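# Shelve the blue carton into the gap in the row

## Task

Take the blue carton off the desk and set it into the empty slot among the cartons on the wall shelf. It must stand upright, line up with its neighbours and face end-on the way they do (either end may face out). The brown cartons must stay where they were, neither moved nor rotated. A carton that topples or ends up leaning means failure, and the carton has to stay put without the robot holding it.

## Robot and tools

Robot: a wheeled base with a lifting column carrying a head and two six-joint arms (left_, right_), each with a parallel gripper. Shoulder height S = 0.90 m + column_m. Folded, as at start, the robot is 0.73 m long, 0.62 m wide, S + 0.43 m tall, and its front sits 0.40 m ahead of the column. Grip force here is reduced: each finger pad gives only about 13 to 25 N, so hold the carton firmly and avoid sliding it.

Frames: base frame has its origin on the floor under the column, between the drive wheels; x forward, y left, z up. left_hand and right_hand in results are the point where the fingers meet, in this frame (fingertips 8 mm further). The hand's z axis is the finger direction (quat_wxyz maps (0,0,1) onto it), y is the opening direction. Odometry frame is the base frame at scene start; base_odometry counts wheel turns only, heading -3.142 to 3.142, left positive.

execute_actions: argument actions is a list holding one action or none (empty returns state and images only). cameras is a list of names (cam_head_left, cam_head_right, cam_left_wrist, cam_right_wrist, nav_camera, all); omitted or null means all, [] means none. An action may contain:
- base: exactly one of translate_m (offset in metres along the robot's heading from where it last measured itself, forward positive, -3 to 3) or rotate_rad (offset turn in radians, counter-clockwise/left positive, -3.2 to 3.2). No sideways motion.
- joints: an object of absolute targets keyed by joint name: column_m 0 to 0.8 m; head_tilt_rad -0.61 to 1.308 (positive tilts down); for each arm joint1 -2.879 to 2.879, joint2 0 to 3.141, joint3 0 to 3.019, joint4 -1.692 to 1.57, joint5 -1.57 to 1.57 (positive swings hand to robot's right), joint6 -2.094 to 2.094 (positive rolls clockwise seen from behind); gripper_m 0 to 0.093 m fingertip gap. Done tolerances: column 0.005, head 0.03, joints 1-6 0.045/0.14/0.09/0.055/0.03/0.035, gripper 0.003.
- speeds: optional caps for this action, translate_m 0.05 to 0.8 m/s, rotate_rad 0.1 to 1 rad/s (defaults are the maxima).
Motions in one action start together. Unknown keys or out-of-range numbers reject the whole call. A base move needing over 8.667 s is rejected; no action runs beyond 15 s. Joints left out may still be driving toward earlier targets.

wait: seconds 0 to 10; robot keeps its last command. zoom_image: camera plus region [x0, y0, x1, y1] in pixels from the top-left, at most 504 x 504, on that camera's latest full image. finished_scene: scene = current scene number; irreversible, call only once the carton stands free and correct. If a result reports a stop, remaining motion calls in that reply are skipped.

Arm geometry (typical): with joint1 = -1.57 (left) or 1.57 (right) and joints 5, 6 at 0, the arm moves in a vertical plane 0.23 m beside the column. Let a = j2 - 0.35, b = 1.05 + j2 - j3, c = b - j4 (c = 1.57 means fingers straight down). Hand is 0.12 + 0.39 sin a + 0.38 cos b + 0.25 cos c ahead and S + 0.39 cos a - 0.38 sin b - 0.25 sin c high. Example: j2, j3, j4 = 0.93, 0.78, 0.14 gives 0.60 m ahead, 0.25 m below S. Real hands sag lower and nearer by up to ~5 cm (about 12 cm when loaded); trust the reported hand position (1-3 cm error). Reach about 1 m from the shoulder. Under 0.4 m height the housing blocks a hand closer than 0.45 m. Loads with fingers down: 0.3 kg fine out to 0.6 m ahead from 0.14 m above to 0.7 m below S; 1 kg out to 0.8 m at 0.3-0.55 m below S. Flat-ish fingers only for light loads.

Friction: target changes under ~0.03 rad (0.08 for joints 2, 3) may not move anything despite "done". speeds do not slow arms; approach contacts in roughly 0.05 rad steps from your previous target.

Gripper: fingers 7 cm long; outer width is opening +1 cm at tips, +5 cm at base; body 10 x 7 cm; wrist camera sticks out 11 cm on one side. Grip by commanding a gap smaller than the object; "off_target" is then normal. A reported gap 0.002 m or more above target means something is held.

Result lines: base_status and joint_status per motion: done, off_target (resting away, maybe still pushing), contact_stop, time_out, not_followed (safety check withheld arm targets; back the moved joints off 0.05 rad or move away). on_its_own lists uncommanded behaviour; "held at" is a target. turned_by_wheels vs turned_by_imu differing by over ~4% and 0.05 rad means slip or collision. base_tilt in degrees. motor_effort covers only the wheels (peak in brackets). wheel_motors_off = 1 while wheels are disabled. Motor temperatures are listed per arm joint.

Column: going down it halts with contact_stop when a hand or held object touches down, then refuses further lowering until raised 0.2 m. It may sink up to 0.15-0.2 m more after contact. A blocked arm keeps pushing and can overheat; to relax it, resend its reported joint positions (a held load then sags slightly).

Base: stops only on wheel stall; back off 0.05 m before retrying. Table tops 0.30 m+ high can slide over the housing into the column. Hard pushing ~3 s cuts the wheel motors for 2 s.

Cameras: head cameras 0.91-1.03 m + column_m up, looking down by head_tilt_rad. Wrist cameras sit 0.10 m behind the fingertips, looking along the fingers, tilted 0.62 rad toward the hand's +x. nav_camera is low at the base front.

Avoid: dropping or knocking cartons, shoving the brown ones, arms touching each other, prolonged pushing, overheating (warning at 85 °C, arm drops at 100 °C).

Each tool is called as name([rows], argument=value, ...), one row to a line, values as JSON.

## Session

execute_actions(actions=[])

Scene clock: 0.00 s.
Motor temperatures (°C, as the motors report them): left_arm=[27 27 30 26 28 26] | right_arm=[29 28 27 26 26 28]
base_odometry: x=+0.000 y=+0.000 heading=+0.000 (m, m, rad; odometry frame)
turned_by_wheels: +0.000 (rad since the last result)
turned_by_imu: +0.000 (rad since the last result)
base_tilt: forward=+0.2 right=-0.3 (deg)
base_status: not commanded
joint_positions: column_m=+0.555 head_tilt_rad=+0.857 left_joint1_rad=-1.583 left_joint2_rad=+0.912 left_joint3_rad=+0.397 left_joint4_rad=-0.950 left_joint5_rad=-0.039 left_joint6_rad=+0.098 left_gripper_m=+0.095 right_joint1_rad=+1.564 right_joint2_rad=+0.892 right_joint3_rad=+0.437 right_joint4_rad=-0.962 right_joint5_rad=+0.052 right_joint6_rad=-0.047 right_gripper_m=+0.095
joint_status: not commanded
wheel_motors_off: 0
motor_effort: left_wheel=+2 right_wheel=+5 (%)
left_hand: x=+0.1351 y=+0.2288 z=+1.2559 quat_wxyz=(+0.453, -0.058, -0.889, +0.008) (m; base frame)
right_hand: x=+0.1585 y=-0.2359 z=+1.2517 quat_wxyz=(+0.432, +0.030, -0.901, +0.015) (m; base frame)
pictures: cam_head_left, cam_head_right, cam_left_wrist, cam_right_wrist, nav_camera
Images, in order (width x height): cam_head_left 504x504, cam_head_right 504x504, cam_left_wrist 504x504, cam_right_wrist 504x504, nav_camera 504x504.

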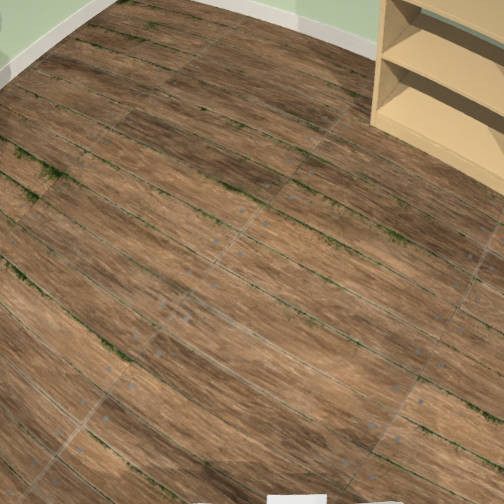

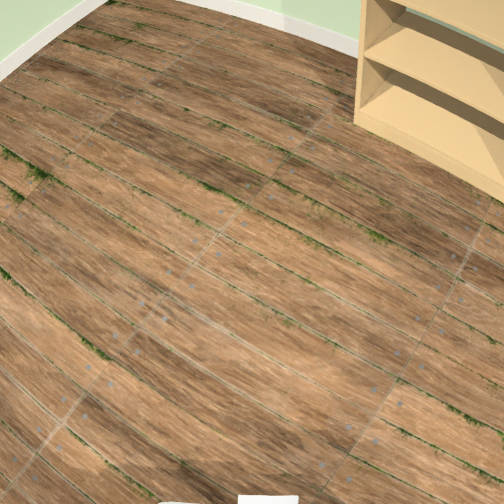

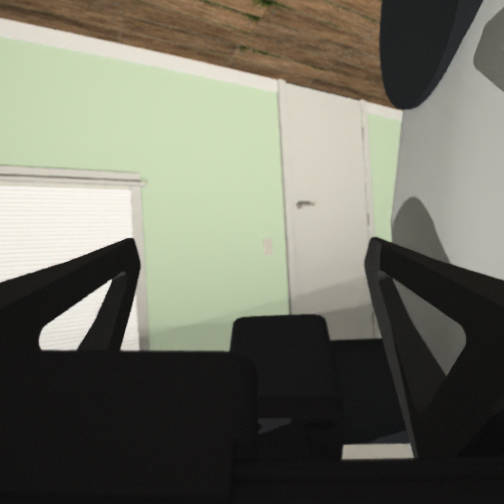

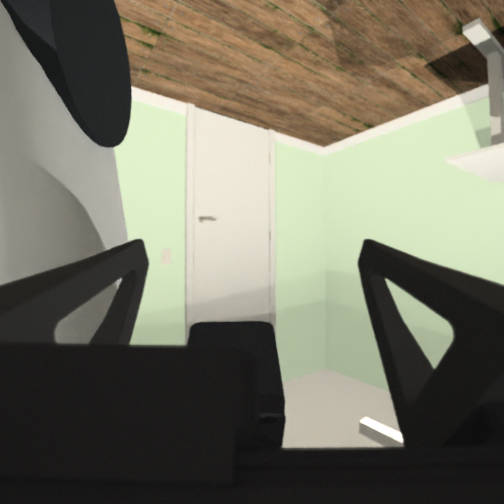

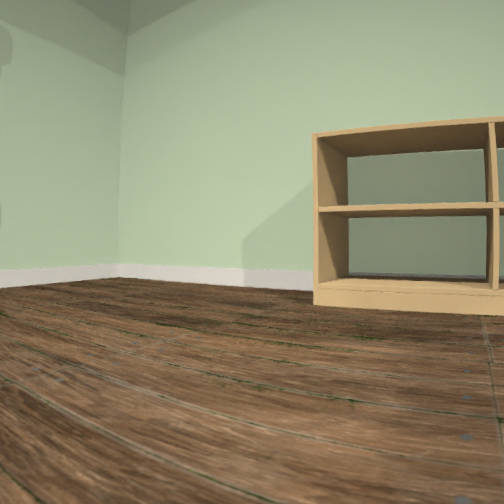

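execute_actions([
  {"base":{"rotate_rad":0.9},"joints":{"head_tilt_rad":0.2}},
], cameras=["cam_head_left","nav_camera"])

execute_actions([
  {"base":{"rotate_rad":3.14},"joints":{"head_tilt_rad":0.6}},
], cameras=["cam_head_left","nav_camera"])

Scene clock: 2.63 s.
Motor temperatures (°C, as the motors report them): left_arm=[27 27 30 26 28 26] | right_arm=[29 29 27 26 26 28]
base_odometry: x=+0.000 y=+0.000 heading=+0.899 (m, m, rad; odometry frame)
turned_by_wheels: +0.899 (rad since the last result)
turned_by_imu: +0.896 (rad since the last result)
base_tilt: forward=+0.0 right=-0.3 (deg)
base_status: done
joint_positions: column_m=+0.555 head_tilt_rad=+0.220 left_joint1_rad=-1.583 left_joint2_rad=+0.912 left_joint3_rad=+0.397 left_joint4_rad=-0.950 left_joint5_rad=-0.039 left_joint6_rad=+0.098 left_gripper_m=+0.095 right_joint1_rad=+1.564 right_joint2_rad=+0.892 right_joint3_rad=+0.437 right_joint4_rad=-0.962 right_joint5_rad=+0.052 right_joint6_rad=-0.047 right_gripper_m=+0.095
joint_status: all done
wheel_motors_off: 0
motor_effort: left_wheel=-4(46) right_wheel=+5(44) (%)
left_hand: x=+0.1351 y=+0.2288 z=+1.2559 quat_wxyz=(+0.453, -0.058, -0.889, +0.008) (m; base frame)
right_hand: x=+0.1585 y=-0.2359 z=+1.2517 quat_wxyz=(+0.432, +0.030, -0.901, +0.015) (m; base frame)
pictures: cam_head_left, nav_camera
Images, in order (width x height): cam_head_left 504x504, nav_camera 504x504.

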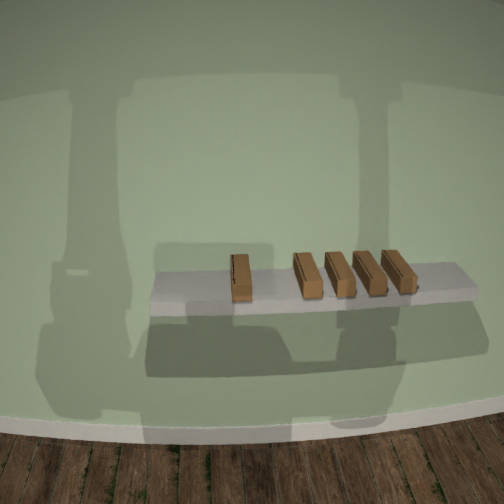

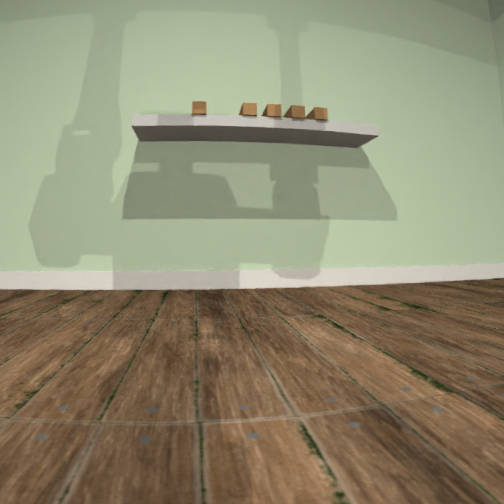

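Scene clock: 7.33 s.
Motor temperatures (°C, as the motors report them): left_arm=[27 27 30 26 28 26] | right_arm=[29 29 27 26 26 28]
base_odometry: x=+0.000 y=+0.000 heading=-2.245 (m, m, rad; odometry frame)
turned_by_wheels: +3.139 (rad since the last result)
turned_by_imu: +3.135 (rad since the last result)
base_tilt: forward=+0.1 right=-0.4 (deg)
base_status: done
joint_positions: column_m=+0.555 head_tilt_rad=+0.603 left_joint1_rad=-1.583 left_joint2_rad=+0.912 left_joint3_rad=+0.397 left_joint4_rad=-0.950 left_joint5_rad=-0.039 left_joint6_rad=+0.098 left_gripper_m=+0.095 right_joint1_rad=+1.564 right_joint2_rad=+0.892 right_joint3_rad=+0.437 right_joint4_rad=-0.962 right_joint5_rad=+0.052 right_joint6_rad=-0.047 right_gripper_m=+0.095
joint_status: all done
wheel_motors_off: 0
motor_effort: left_wheel=-5(30) right_wheel=+2(31) (%)
left_hand: x=+0.1351 y=+0.2288 z=+1.2559 quat_wxyz=(+0.453, -0.058, -0.889, +0.008) (m; base frame)
right_hand: x=+0.1585 y=-0.2359 z=+1.2517 quat_wxyz=(+0.432, +0.030, -0.901, +0.015) (m; base frame)
pictures: cam_head_left, nav_camera
Images, in order (width x height): cam_head_left 504x504, nav_camera 504x504.

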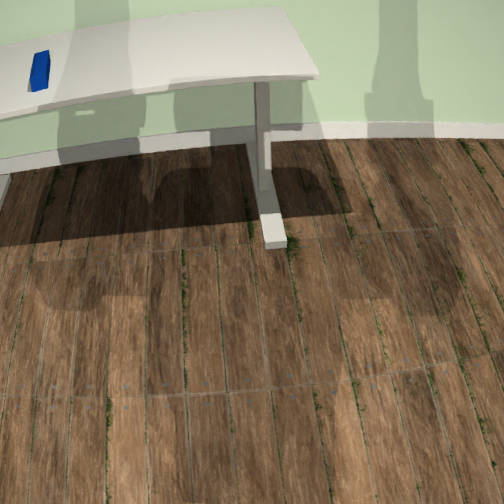

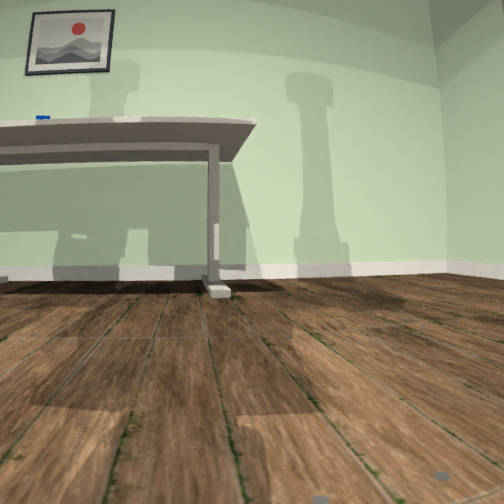

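execute_actions([
  {"base":{"rotate_rad":0.77},"joints":{"left_joint1_rad":-1.57,"left_joint2_rad":1.25,"left_joint3_rad":1.21,"left_joint4_rad":-0.46,"left_joint5_rad":0,"left_joint6_rad":0,"column_m":0.42}},
], cameras=["nav_camera"])

execute_actions([
  {"base":{"translate_m":1.5}},
], cameras=["nav_camera"])

execute_actions([
  {"base":{"rotate_rad":-0.67},"joints":{"head_tilt_rad":0.75}},
], cameras=["cam_head_left","cam_head_right","nav_camera"])

Scene clock: 9.97 s.
Motor temperatures (°C, as the motors report them): left_arm=[27 27 30 26 28 26] | right_arm=[29 29 27 26 26 28]
base_odometry: x=+0.000 y=+0.000 heading=-1.476 (m, m, rad; odometry frame)
turned_by_wheels: +0.769 (rad since the last result)
turned_by_imu: +0.768 (rad since the last result)
base_tilt: forward=+0.2 right=-0.3 (deg)
base_status: done
joint_positions: column_m=+0.420 head_tilt_rad=+0.604 left_joint1_rad=-1.576 left_joint2_rad=+1.245 left_joint3_rad=+1.211 left_joint4_rad=-0.454 left_joint5_rad=-0.001 left_joint6_rad=+0.011 left_gripper_m=+0.095 right_joint1_rad=+1.564 right_joint2_rad=+0.892 right_joint3_rad=+0.437 right_joint4_rad=-0.962 right_joint5_rad=+0.052 right_joint6_rad=-0.047 right_gripper_m=+0.095
joint_status: all done
wheel_motors_off: 0
motor_effort: left_wheel=-5(32) right_wheel=+4(30) (%)
left_hand: x=+0.6133 y=+0.2221 z=+0.9790 quat_wxyz=(-0.018, -0.006, -1.000, +0.001) (m; base frame)
right_hand: x=+0.1585 y=-0.2359 z=+1.1163 quat_wxyz=(+0.432, +0.030, -0.901, +0.015) (m; base frame)
pictures: nav_camera
Images, in order (width x height): nav_camera 504x504.

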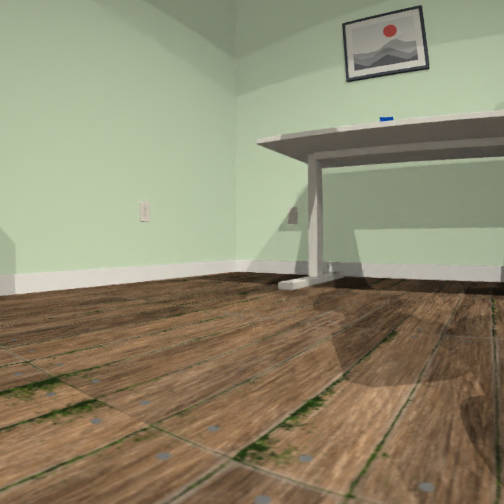

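Scene clock: 14.13 s.
Motor temperatures (°C, as the motors report them): left_arm=[27 28 30 26 28 26] | right_arm=[29 29 27 26 26 28]
base_odometry: x=+0.142 y=-1.493 heading=-1.476 (m, m, rad; odometry frame)
turned_by_wheels: +0.000 (rad since the last result)
turned_by_imu: +0.005 (rad since the last result)
base_tilt: forward=+0.0 right=-0.2 (deg)
base_status: done
joint_positions: column_m=+0.420 head_tilt_rad=+0.604 left_joint1_rad=-1.576 left_joint2_rad=+1.245 left_joint3_rad=+1.210 left_joint4_rad=-0.455 left_joint5_rad=-0.001 left_joint6_rad=+0.011 left_gripper_m=+0.095 right_joint1_rad=+1.564 right_joint2_rad=+0.892 right_joint3_rad=+0.437 right_joint4_rad=-0.962 right_joint5_rad=+0.052 right_joint6_rad=-0.047 right_gripper_m=+0.095
joint_status: not commanded
wheel_motors_off: 0
motor_effort: left_wheel=+1(50) right_wheel=-1(49) (%)
left_hand: x=+0.6124 y=+0.2221 z=+0.9788 quat_wxyz=(-0.017, -0.006, -1.000, +0.001) (m; base frame)
right_hand: x=+0.1585 y=-0.2359 z=+1.1163 quat_wxyz=(+0.432, +0.030, -0.901, +0.015) (m; base frame)
pictures: nav_camera
Images, in order (width x height): nav_camera 504x504.

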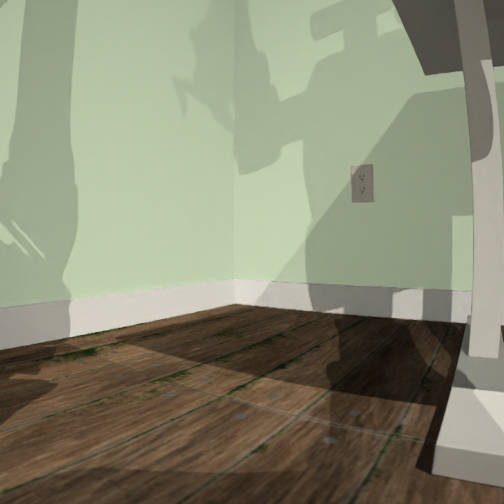

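Scene clock: 16.30 s.
Motor temperatures (°C, as the motors report them): left_arm=[27 28 30 26 28 26] | right_arm=[29 29 27 26 26 28]
base_odometry: x=+0.142 y=-1.493 heading=-2.145 (m, m, rad; odometry frame)
turned_by_wheels: -0.669 (rad since the last result)
turned_by_imu: -0.665 (rad since the last result)
base_tilt: forward=+0.2 right=-0.3 (deg)
base_status: done
joint_positions: column_m=+0.420 head_tilt_rad=+0.752 left_joint1_rad=-1.575 left_joint2_rad=+1.245 left_joint3_rad=+1.210 left_joint4_rad=-0.455 left_joint5_rad=-0.001 left_joint6_rad=+0.011 left_gripper_m=+0.095 right_joint1_rad=+1.564 right_joint2_rad=+0.892 right_joint3_rad=+0.437 right_joint4_rad=-0.962 right_joint5_rad=+0.052 right_joint6_rad=-0.047 right_gripper_m=+0.095
joint_status: all done
wheel_motors_off: 0
motor_effort: left_wheel=+4(36) right_wheel=-4(53) (%)
left_hand: x=+0.6124 y=+0.2225 z=+0.9788 quat_wxyz=(-0.017, -0.006, -1.000, +0.001) (m; base frame)
right_hand: x=+0.1585 y=-0.2359 z=+1.1163 quat_wxyz=(+0.432, +0.030, -0.901, +0.015) (m; base frame)
pictures: cam_head_left, cam_head_right, nav_camera
Images, in order (width x height): cam_head_left 504x504, cam_head_right 504x504, nav_camera 504x504.

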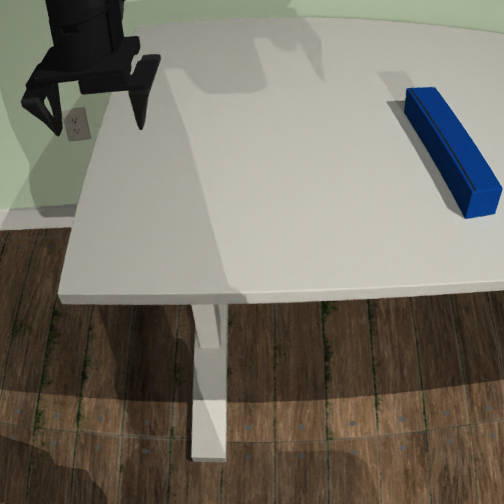

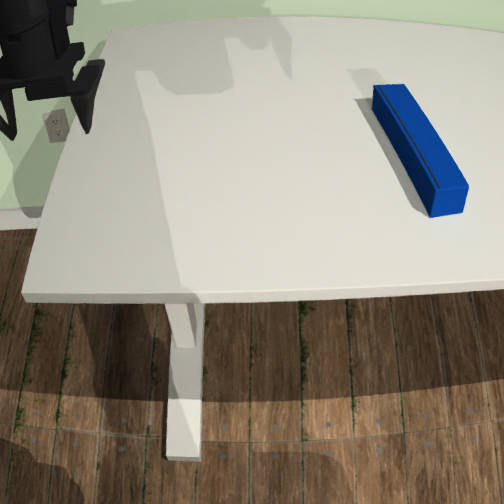

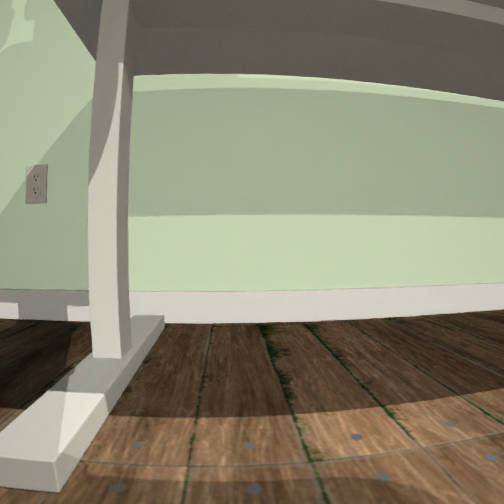

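execute_actions([
  {"joints":{"left_joint2_rad":0.91,"left_joint3_rad":0.40,"left_joint4_rad":-0.95,"right_joint1_rad":1.57,"right_joint2_rad":1.25,"right_joint3_rad":1.21,"right_joint4_rad":-0.46,"right_joint5_rad":0,"right_joint6_rad":0}},
], cameras=["cam_head_right","cam_right_wrist"])

execute_actions([
  {"base":{"translate_m":0.2},"speeds":{"translate_m":0.3},"joints":{"head_tilt_rad":0.9}},
], cameras=["cam_head_left","cam_head_right","cam_right_wrist"])

Scene clock: 17.90 s.
Motor temperatures (°C, as the motors report them): left_arm=[27 28 30 26 28 26] | right_arm=[29 29 27 26 26 28]
base_odometry: x=+0.142 y=-1.493 heading=-2.145 (m, m, rad; odometry frame)
turned_by_wheels: +0.000 (rad since the last result)
turned_by_imu: +0.001 (rad since the last result)
base_tilt: forward=+0.0 right=-0.3 (deg)
base_status: not commanded
joint_positions: column_m=+0.420 head_tilt_rad=+0.752 left_joint1_rad=-1.575 left_joint2_rad=+0.909 left_joint3_rad=+0.394 left_joint4_rad=-0.947 left_joint5_rad=-0.001 left_joint6_rad=+0.011 left_gripper_m=+0.095 right_joint1_rad=+1.564 right_joint2_rad=+1.243 right_joint3_rad=+1.206 right_joint4_rad=-0.467 right_joint5_rad=+0.002 right_joint6_rad=-0.009 right_gripper_m=+0.095
joint_status: all done
wheel_motors_off: 0
motor_effort: left_wheel=+8(9) right_wheel=-8(10) (%)
left_hand: x=+0.1344 y=+0.2240 z=+1.1206 quat_wxyz=(+0.452, -0.007, -0.892, +0.003) (m; base frame)
right_hand: x=+0.6080 y=-0.2295 z=+0.9789 quat_wxyz=(-0.010, +0.003, -1.000, +0.004) (m; base frame)
pictures: cam_head_right, cam_right_wrist
Images, in order (width x height): cam_head_right 504x504, cam_right_wrist 504x504.

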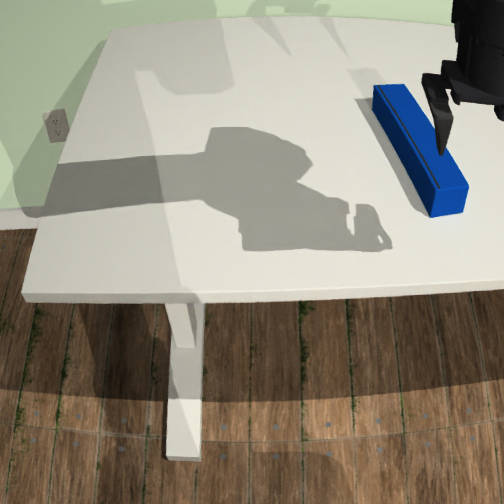

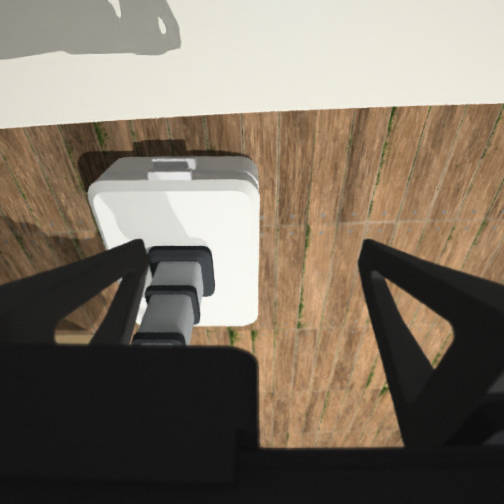

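Scene clock: 19.87 s.
Motor temperatures (°C, as the motors report them): left_arm=[27 28 30 26 28 26] | right_arm=[29 29 27 26 26 28]
base_odometry: x=+0.033 y=-1.661 heading=-2.146 (m, m, rad; odometry frame)
turned_by_wheels: -0.001 (rad since the last result)
turned_by_imu: +0.000 (rad since the last result)
base_tilt: forward=+0.1 right=-0.4 (deg)
base_status: done
joint_positions: column_m=+0.420 head_tilt_rad=+0.901 left_joint1_rad=-1.575 left_joint2_rad=+0.909 left_joint3_rad=+0.400 left_joint4_rad=-0.947 left_joint5_rad=-0.001 left_joint6_rad=+0.011 left_gripper_m=+0.095 right_joint1_rad=+1.564 right_joint2_rad=+1.243 right_joint3_rad=+1.206 right_joint4_rad=-0.467 right_joint5_rad=+0.002 right_joint6_rad=-0.009 right_gripper_m=+0.095
joint_status: all done
wheel_motors_off: 0
motor_effort: left_wheel=-2(54) right_wheel=+2(51) (%)
left_hand: x=+0.1375 y=+0.2240 z=+1.1195 quat_wxyz=(+0.449, -0.007, -0.893, +0.003) (m; base frame)
right_hand: x=+0.6080 y=-0.2295 z=+0.9789 quat_wxyz=(-0.010, +0.003, -1.000, +0.004) (m; base frame)
pictures: cam_head_left, cam_head_right, cam_right_wrist
Images, in order (width x height): cam_head_left 504x504, cam_head_right 504x504, cam_right_wrist 504x504.

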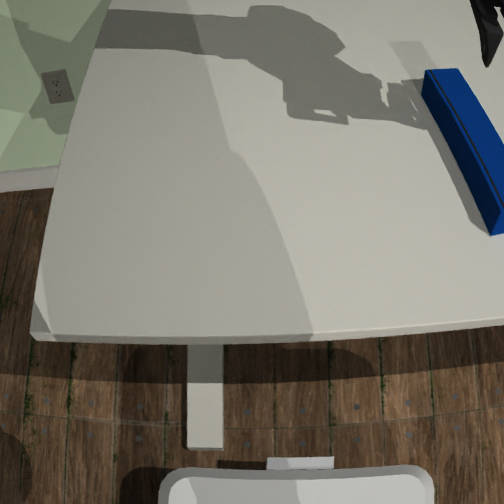

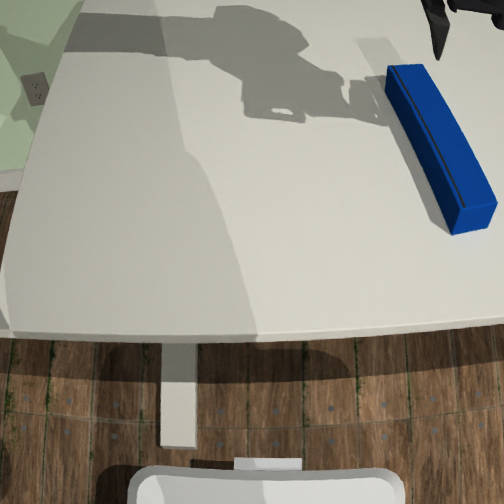

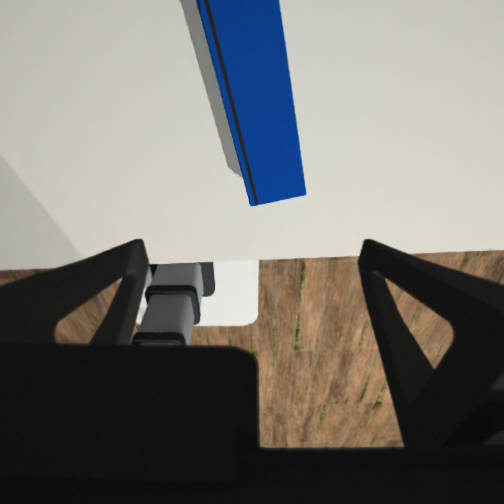

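execute_actions([
  {"joints":{"right_joint2_rad":1.35,"right_joint3_rad":1.44,"right_joint4_rad":-0.59,"right_joint6_rad":-0.19,"column_m":0.36}},
], cameras=["cam_head_right","cam_right_wrist"])

execute_actions([
  {"joints":{"column_m":0.29}},
], cameras=["cam_head_right","cam_right_wrist"])

Scene clock: 21.53 s.
Motor temperatures (°C, as the motors report them): left_arm=[27 28 30 26 28 26] | right_arm=[29 29 27 26 26 28]
base_odometry: x=+0.033 y=-1.661 heading=-2.146 (m, m, rad; odometry frame)
turned_by_wheels: +0.000 (rad since the last result)
turned_by_imu: +0.001 (rad since the last result)
base_tilt: forward=+0.1 right=-0.2 (deg)
base_status: not commanded
joint_positions: column_m=+0.360 head_tilt_rad=+0.901 left_joint1_rad=-1.575 left_joint2_rad=+0.909 left_joint3_rad=+0.400 left_joint4_rad=-0.947 left_joint5_rad=-0.001 left_joint6_rad=+0.011 left_gripper_m=+0.095 right_joint1_rad=+1.564 right_joint2_rad=+1.356 right_joint3_rad=+1.415 right_joint4_rad=-0.576 right_joint5_rad=+0.002 right_joint6_rad=-0.179 right_gripper_m=+0.095
joint_status: all done
wheel_motors_off: 0
motor_effort: left_wheel=-2(3) right_wheel=+0(4) (%)
left_hand: x=+0.1375 y=+0.2240 z=+1.0595 quat_wxyz=(+0.449, -0.007, -0.893, +0.003) (m; base frame)
right_hand: x=+0.6613 y=-0.2298 z=+0.9020 quat_wxyz=(-0.003, +0.088, -0.996, +0.004) (m; base frame)
pictures: cam_head_right, cam_right_wrist
Images, in order (width x height): cam_head_right 504x504, cam_right_wrist 504x504.

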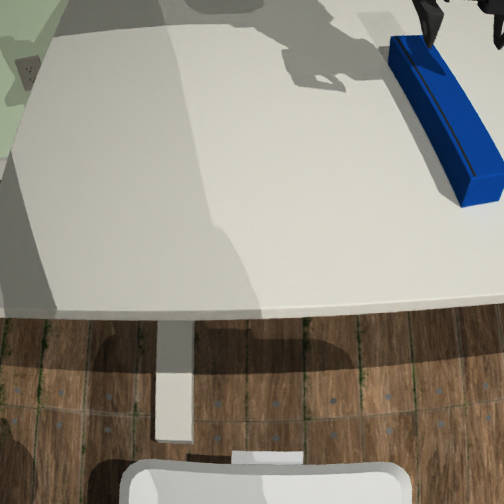

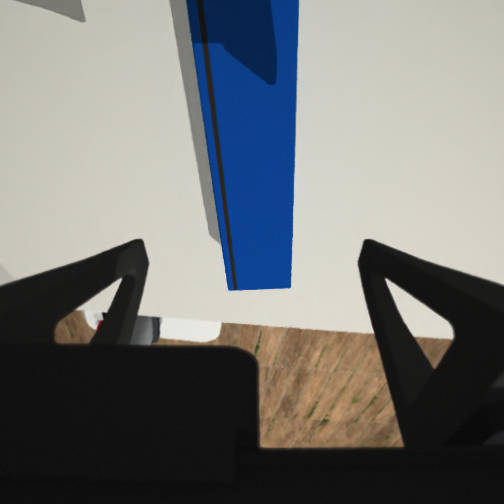

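Scene clock: 23.03 s.
Motor temperatures (°C, as the motors report them): left_arm=[27 28 30 26 28 26] | right_arm=[29 29 27 26 26 28]
base_odometry: x=+0.033 y=-1.661 heading=-2.146 (m, m, rad; odometry frame)
turned_by_wheels: +0.000 (rad since the last result)
turned_by_imu: +0.001 (rad since the last result)
base_tilt: forward=+0.2 right=-0.3 (deg)
base_status: not commanded
joint_positions: column_m=+0.290 head_tilt_rad=+0.901 left_joint1_rad=-1.575 left_joint2_rad=+0.909 left_joint3_rad=+0.400 left_joint4_rad=-0.947 left_joint5_rad=-0.001 left_joint6_rad=+0.011 left_gripper_m=+0.095 right_joint1_rad=+1.564 right_joint2_rad=+1.356 right_joint3_rad=+1.415 right_joint4_rad=-0.576 right_joint5_rad=+0.002 right_joint6_rad=-0.179 right_gripper_m=+0.095
joint_status: all done
wheel_motors_off: 0
motor_effort: left_wheel=-2(3) right_wheel=+2(2) (%)
left_hand: x=+0.1375 y=+0.2240 z=+0.9895 quat_wxyz=(+0.449, -0.007, -0.893, +0.003) (m; base frame)
right_hand: x=+0.6613 y=-0.2298 z=+0.8320 quat_wxyz=(-0.003, +0.088, -0.996, +0.004) (m; base frame)
pictures: cam_head_right, cam_right_wrist
Images, in order (width x height): cam_head_right 504x504, cam_right_wrist 504x504.

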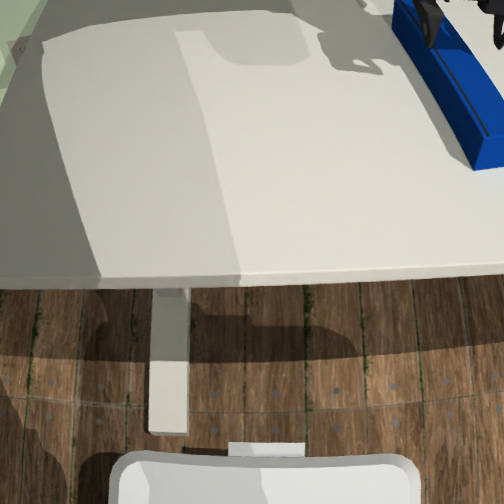

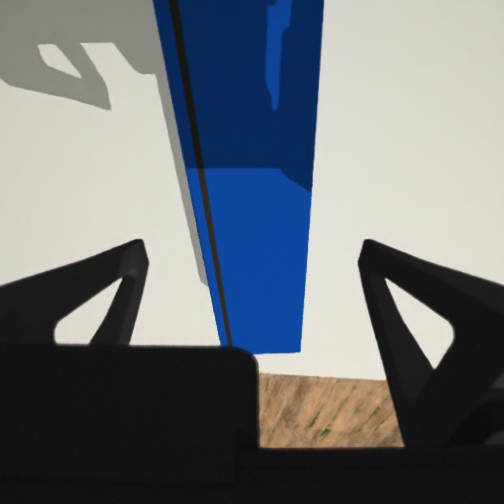

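execute_actions([
  {"joints":{"column_m":0.235}},
], cameras=["cam_head_right","cam_right_wrist"])

Scene clock: 24.50 s.
Motor temperatures (°C, as the motors report them): left_arm=[27 28 30 26 28 26] | right_arm=[29 29 28 26 26 28]
base_odometry: x=+0.033 y=-1.661 heading=-2.146 (m, m, rad; odometry frame)
turned_by_wheels: +0.000 (rad since the last result)
turned_by_imu: +0.001 (rad since the last result)
base_tilt: forward=+0.2 right=-0.4 (deg)
base_status: not commanded
joint_positions: column_m=+0.235 head_tilt_rad=+0.901 left_joint1_rad=-1.575 left_joint2_rad=+0.909 left_joint3_rad=+0.400 left_joint4_rad=-0.947 left_joint5_rad=-0.001 left_joint6_rad=+0.011 left_gripper_m=+0.095 right_joint1_rad=+1.564 right_joint2_rad=+1.356 right_joint3_rad=+1.415 right_joint4_rad=-0.576 right_joint5_rad=+0.002 right_joint6_rad=-0.179 right_gripper_m=+0.095
joint_status: all done
wheel_motors_off: 0
motor_effort: left_wheel=-2(2) right_wheel=+4(3) (%)
left_hand: x=+0.1375 y=+0.2240 z=+0.9345 quat_wxyz=(+0.449, -0.007, -0.893, +0.003) (m; base frame)
right_hand: x=+0.6615 y=-0.2298 z=+0.7772 quat_wxyz=(-0.003, +0.088, -0.996, +0.004) (m; base frame)
pictures: cam_head_right, cam_right_wrist
Images, in order (width x height): cam_head_right 504x504, cam_right_wrist 504x504.

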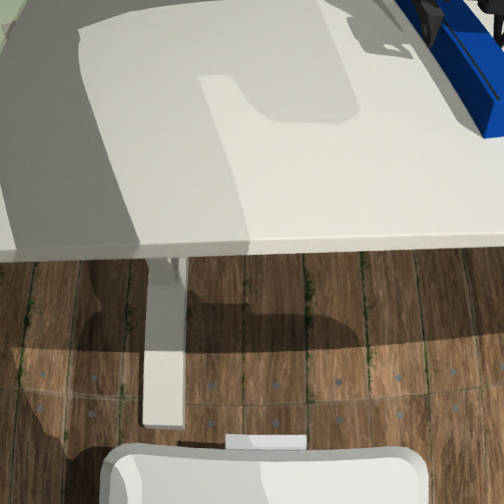

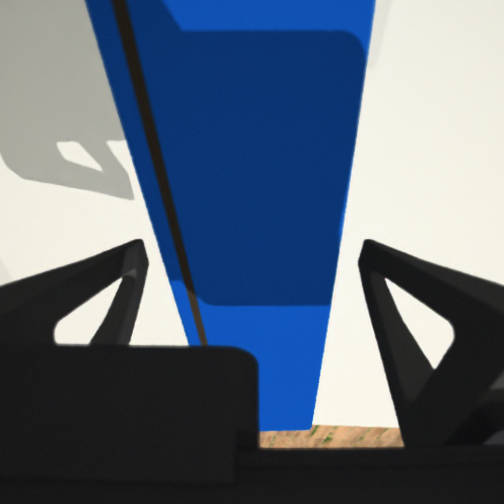

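execute_actions([
  {"joints":{"column_m":0.205}},
], cameras=["cam_right_wrist"])

execute_actions([
  {"joints":{"right_gripper_m":0.03}},
], cameras=["cam_right_wrist"])

execute_actions([
  {"joints":{"column_m":0.3}},
], cameras=["cam_head_right","cam_right_wrist"])

Scene clock: 25.63 s.
Motor temperatures (°C, as the motors report them): left_arm=[27 28 30 26 28 26] | right_arm=[29 30 28 26 26 28]
base_odometry: x=+0.033 y=-1.661 heading=-2.146 (m, m, rad; odometry frame)
turned_by_wheels: +0.000 (rad since the last result)
turned_by_imu: +0.000 (rad since the last result)
base_tilt: forward=+0.1 right=-0.4 (deg)
base_status: not commanded
joint_positions: column_m=+0.205 head_tilt_rad=+0.901 left_joint1_rad=-1.575 left_joint2_rad=+0.909 left_joint3_rad=+0.400 left_joint4_rad=-0.947 left_joint5_rad=-0.001 left_joint6_rad=+0.011 left_gripper_m=+0.095 right_joint1_rad=+1.564 right_joint2_rad=+1.356 right_joint3_rad=+1.415 right_joint4_rad=-0.576 right_joint5_rad=+0.001 right_joint6_rad=-0.179 right_gripper_m=+0.095
joint_status: all done
wheel_motors_off: 0
motor_effort: left_wheel=-2(3) right_wheel=+2(3) (%)
left_hand: x=+0.1375 y=+0.2240 z=+0.9044 quat_wxyz=(+0.449, -0.007, -0.893, +0.003) (m; base frame)
right_hand: x=+0.6615 y=-0.2297 z=+0.7471 quat_wxyz=(-0.003, +0.088, -0.996, +0.004) (m; base frame)
pictures: cam_right_wrist
Images, in order (width x height): cam_right_wrist 504x504.

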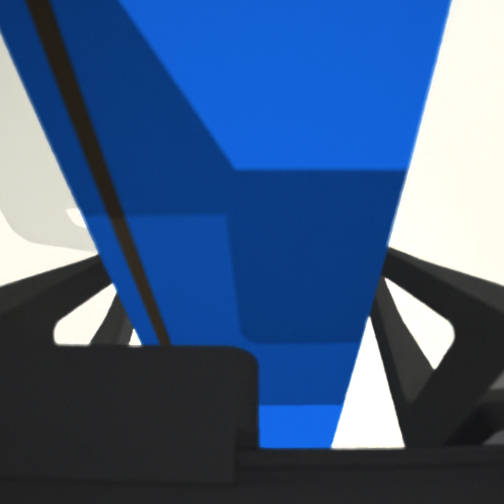

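Scene clock: 26.27 s.
Motor temperatures (°C, as the motors report them): left_arm=[27 28 30 26 28 26] | right_arm=[29 30 28 26 26 28]
base_odometry: x=+0.033 y=-1.661 heading=-2.146 (m, m, rad; odometry frame)
turned_by_wheels: +0.000 (rad since the last result)
turned_by_imu: +0.000 (rad since the last result)
base_tilt: forward=+0.2 right=-0.4 (deg)
base_status: not commanded
joint_positions: column_m=+0.205 head_tilt_rad=+0.901 left_joint1_rad=-1.575 left_joint2_rad=+0.909 left_joint3_rad=+0.400 left_joint4_rad=-0.947 left_joint5_rad=-0.001 left_joint6_rad=+0.011 left_gripper_m=+0.095 right_joint1_rad=+1.564 right_joint2_rad=+1.356 right_joint3_rad=+1.415 right_joint4_rad=-0.576 right_joint5_rad=+0.001 right_joint6_rad=-0.180 right_gripper_m=+0.061
joint_status: right_gripper_m off_target (ended at +0.061, target +0.030)
wheel_motors_off: 0
motor_effort: left_wheel=-2(2) right_wheel=+2(1) (%)
left_hand: x=+0.1375 y=+0.2240 z=+0.9044 quat_wxyz=(+0.449, -0.007, -0.893, +0.003) (m; base frame)
right_hand: x=+0.6615 y=-0.2297 z=+0.7471 quat_wxyz=(-0.003, +0.088, -0.996, +0.004) (m; base frame)
pictures: cam_right_wrist
Images, in order (width x height): cam_right_wrist 504x504.

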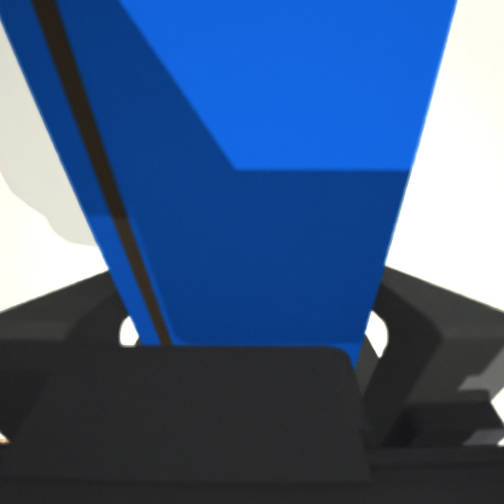

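Scene clock: 28.10 s.
Motor temperatures (°C, as the motors report them): left_arm=[27 28 30 26 28 26] | right_arm=[29 30 28 26 26 28]
base_odometry: x=+0.033 y=-1.661 heading=-2.146 (m, m, rad; odometry frame)
turned_by_wheels: +0.000 (rad since the last result)
turned_by_imu: +0.001 (rad since the last result)
base_tilt: forward=+0.1 right=-0.3 (deg)
base_status: not commanded
joint_positions: column_m=+0.300 head_tilt_rad=+0.901 left_joint1_rad=-1.575 left_joint2_rad=+0.909 left_joint3_rad=+0.400 left_joint4_rad=-0.947 left_joint5_rad=-0.001 left_joint6_rad=+0.011 left_gripper_m=+0.095 right_joint1_rad=+1.564 right_joint2_rad=+1.356 right_joint3_rad=+1.415 right_joint4_rad=-0.576 right_joint5_rad=+0.001 right_joint6_rad=-0.180 right_gripper_m=+0.061
joint_status: all done
wheel_motors_off: 0
motor_effort: left_wheel=-2(3) right_wheel=+4(3) (%)
left_hand: x=+0.1375 y=+0.2240 z=+0.9993 quat_wxyz=(+0.449, -0.007, -0.893, +0.003) (m; base frame)
right_hand: x=+0.6615 y=-0.2297 z=+0.8420 quat_wxyz=(-0.003, +0.088, -0.996, +0.004) (m; base frame)
pictures: cam_head_right, cam_right_wrist
Images, in order (width x height): cam_head_right 504x504, cam_right_wrist 504x504.

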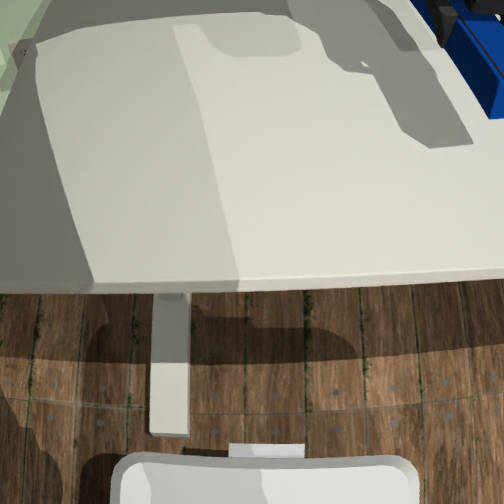

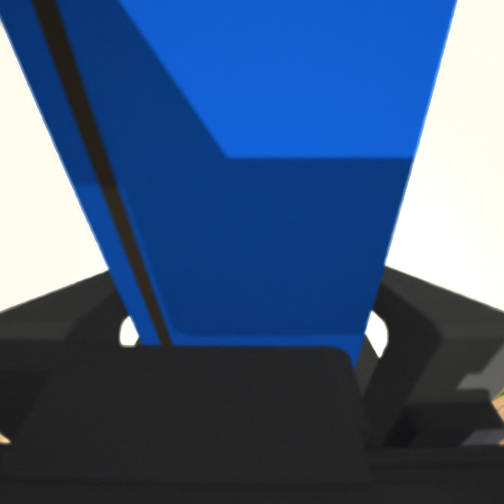

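execute_actions([
  {"base":{"translate_m":-0.45},"speeds":{"translate_m":0.4},"joints":{"column_m":0.6,"right_joint6_rad":0}},
], cameras=[])

execute_actions([
  {"base":{"rotate_rad":-2.42},"speeds":{"rotate_rad":0.7},"joints":{"head_tilt_rad":0.5}},
], cameras=["nav_camera"])

execute_actions([
  {"base":{"translate_m":1.7},"speeds":{"translate_m":0.6}},
], cameras=["nav_camera"])

execute_actions([
  {"base":{"rotate_rad":-0.72},"speeds":{"rotate_rad":0.6}},
], cameras=["cam_head_left","cam_head_right","nav_camera"])

Scene clock: 32.90 s.
Motor temperatures (°C, as the motors report them): left_arm=[27 28 30 26 28 26] | right_arm=[29 30 28 26 26 28]
base_odometry: x=+0.278 y=-1.284 heading=-2.147 (m, m, rad; odometry frame)
turned_by_wheels: -0.001 (rad since the last result)
turned_by_imu: +0.000 (rad since the last result)
base_tilt: forward=+0.1 right=-0.3 (deg)
base_status: done
joint_positions: column_m=+0.600 head_tilt_rad=+0.901 left_joint1_rad=-1.575 left_joint2_rad=+0.909 left_joint3_rad=+0.400 left_joint4_rad=-0.947 left_joint5_rad=-0.001 left_joint6_rad=+0.011 left_gripper_m=+0.095 right_joint1_rad=+1.564 right_joint2_rad=+1.356 right_joint3_rad=+1.415 right_joint4_rad=-0.577 right_joint5_rad=+0.001 right_joint6_rad=-0.010 right_gripper_m=+0.061
joint_status: all done
wheel_motors_off: 0
motor_effort: left_wheel=-2(32) right_wheel=+1(64) (%)
left_hand: x=+0.1375 y=+0.2240 z=+1.2993 quat_wxyz=(+0.449, -0.007, -0.893, +0.003) (m; base frame)
right_hand: x=+0.6615 y=-0.2297 z=+1.1421 quat_wxyz=(-0.003, +0.003, -1.000, +0.003) (m; base frame)
pictures: none
No camera images: the call's "cameras" was empty. Leave "cameras" out to get every camera's image.

Scene clock: 37.60 s.
Motor temperatures (°C, as the motors report them): left_arm=[27 28 30 26 28 26] | right_arm=[29 31 28 26 26 28]
base_odometry: x=+0.278 y=-1.284 heading=+1.717 (m, m, rad; odometry frame)
turned_by_wheels: -2.419 (rad since the last result)
turned_by_imu: -2.409 (rad since the last result)
base_tilt: forward=+0.1 right=-0.5 (deg)
base_status: done
joint_positions: column_m=+0.600 head_tilt_rad=+0.518 left_joint1_rad=-1.575 left_joint2_rad=+0.909 left_joint3_rad=+0.400 left_joint4_rad=-0.947 left_joint5_rad=-0.001 left_joint6_rad=+0.011 left_gripper_m=+0.095 right_joint1_rad=+1.568 right_joint2_rad=+1.356 right_joint3_rad=+1.415 right_joint4_rad=-0.577 right_joint5_rad=+0.000 right_joint6_rad=-0.010 right_gripper_m=+0.061
joint_status: all done
wheel_motors_off: 0
motor_effort: left_wheel=+4(55) right_wheel=-5(48) (%)
left_hand: x=+0.1375 y=+0.2240 z=+1.2993 quat_wxyz=(+0.449, -0.007, -0.893, +0.003) (m; base frame)
right_hand: x=+0.6615 y=-0.2270 z=+1.1421 quat_wxyz=(-0.003, +0.004, -1.000, +0.001) (m; base frame)
pictures: nav_camera
Images, in order (width x height): nav_camera 504x504.

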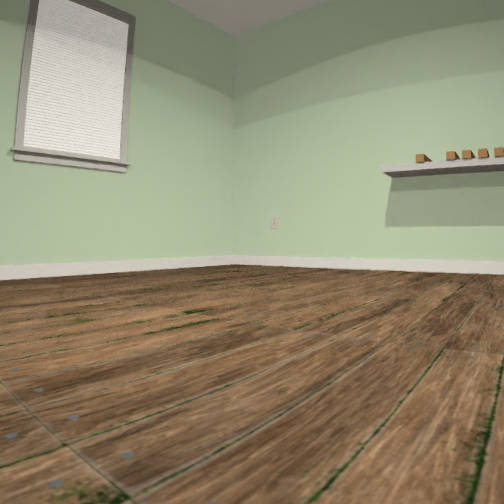

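Scene clock: 42.30 s.
Motor temperatures (°C, as the motors report them): left_arm=[27 28 30 26 28 26] | right_arm=[29 31 28 26 26 28]
base_odometry: x=+0.031 y=+0.398 heading=+1.717 (m, m, rad; odometry frame)
turned_by_wheels: +0.000 (rad since the last result)
turned_by_imu: +0.005 (rad since the last result)
base_tilt: forward=+0.2 right=-0.3 (deg)
base_status: done
joint_positions: column_m=+0.600 head_tilt_rad=+0.518 left_joint1_rad=-1.575 left_joint2_rad=+0.909 left_joint3_rad=+0.402 left_joint4_rad=-0.947 left_joint5_rad=-0.001 left_joint6_rad=+0.011 left_gripper_m=+0.095 right_joint1_rad=+1.568 right_joint2_rad=+1.356 right_joint3_rad=+1.416 right_joint4_rad=-0.577 right_joint5_rad=+0.000 right_joint6_rad=-0.010 right_gripper_m=+0.061
joint_status: not commanded
wheel_motors_off: 0
motor_effort: left_wheel=+0(54) right_wheel=+2(46) (%)
left_hand: x=+0.1383 y=+0.2240 z=+1.2990 quat_wxyz=(+0.449, -0.007, -0.894, +0.003) (m; base frame)
right_hand: x=+0.6619 y=-0.2270 z=+1.1423 quat_wxyz=(-0.003, +0.004, -1.000, +0.001) (m; base frame)
pictures: nav_camera
Images, in order (width x height): nav_camera 504x504.

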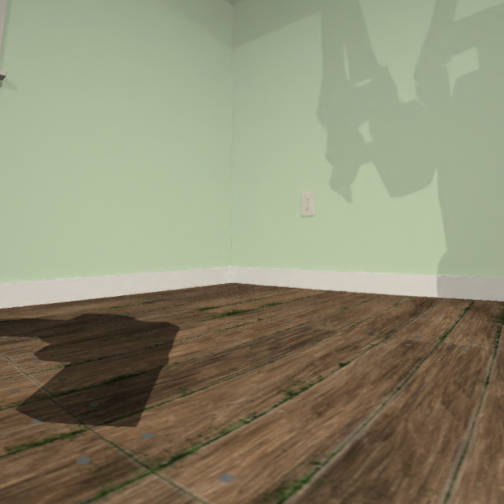

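Scene clock: 44.63 s.
Motor temperatures (°C, as the motors report them): left_arm=[27 28 30 26 28 26] | right_arm=[29 31 29 26 26 28]
base_odometry: x=+0.031 y=+0.398 heading=+0.998 (m, m, rad; odometry frame)
turned_by_wheels: -0.719 (rad since the last result)
turned_by_imu: -0.713 (rad since the last result)
base_tilt: forward=+0.1 right=-0.4 (deg)
base_status: done
joint_positions: column_m=+0.600 head_tilt_rad=+0.518 left_joint1_rad=-1.575 left_joint2_rad=+0.909 left_joint3_rad=+0.402 left_joint4_rad=-0.947 left_joint5_rad=-0.001 left_joint6_rad=+0.011 left_gripper_m=+0.095 right_joint1_rad=+1.568 right_joint2_rad=+1.356 right_joint3_rad=+1.416 right_joint4_rad=-0.577 right_joint5_rad=+0.000 right_joint6_rad=-0.010 right_gripper_m=+0.061
joint_status: not commanded
wheel_motors_off: 0
motor_effort: left_wheel=+3(46) right_wheel=-2(55) (%)
left_hand: x=+0.1383 y=+0.2240 z=+1.2990 quat_wxyz=(+0.449, -0.007, -0.894, +0.003) (m; base frame)
right_hand: x=+0.6619 y=-0.2270 z=+1.1423 quat_wxyz=(-0.003, +0.004, -1.000, +0.001) (m; base frame)
pictures: cam_head_left, cam_head_right, nav_camera
Images, in order (width x height): cam_head_left 504x504, cam_head_right 504x504, nav_camera 504x504.

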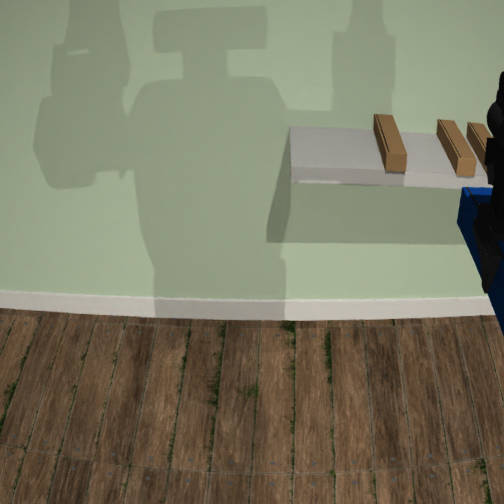

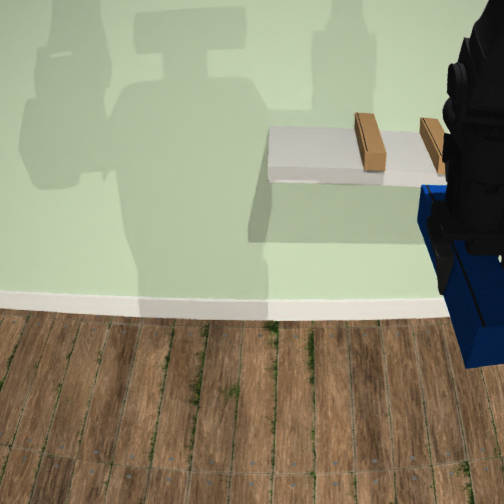

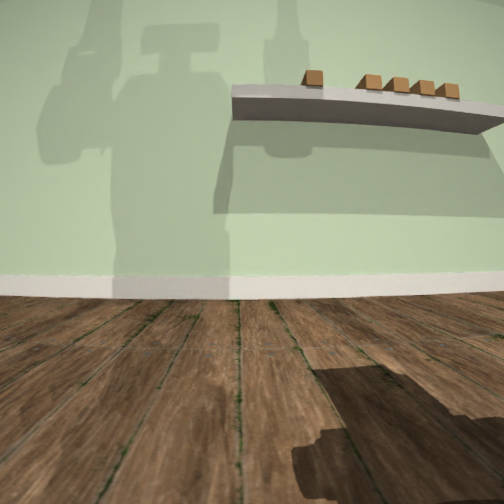

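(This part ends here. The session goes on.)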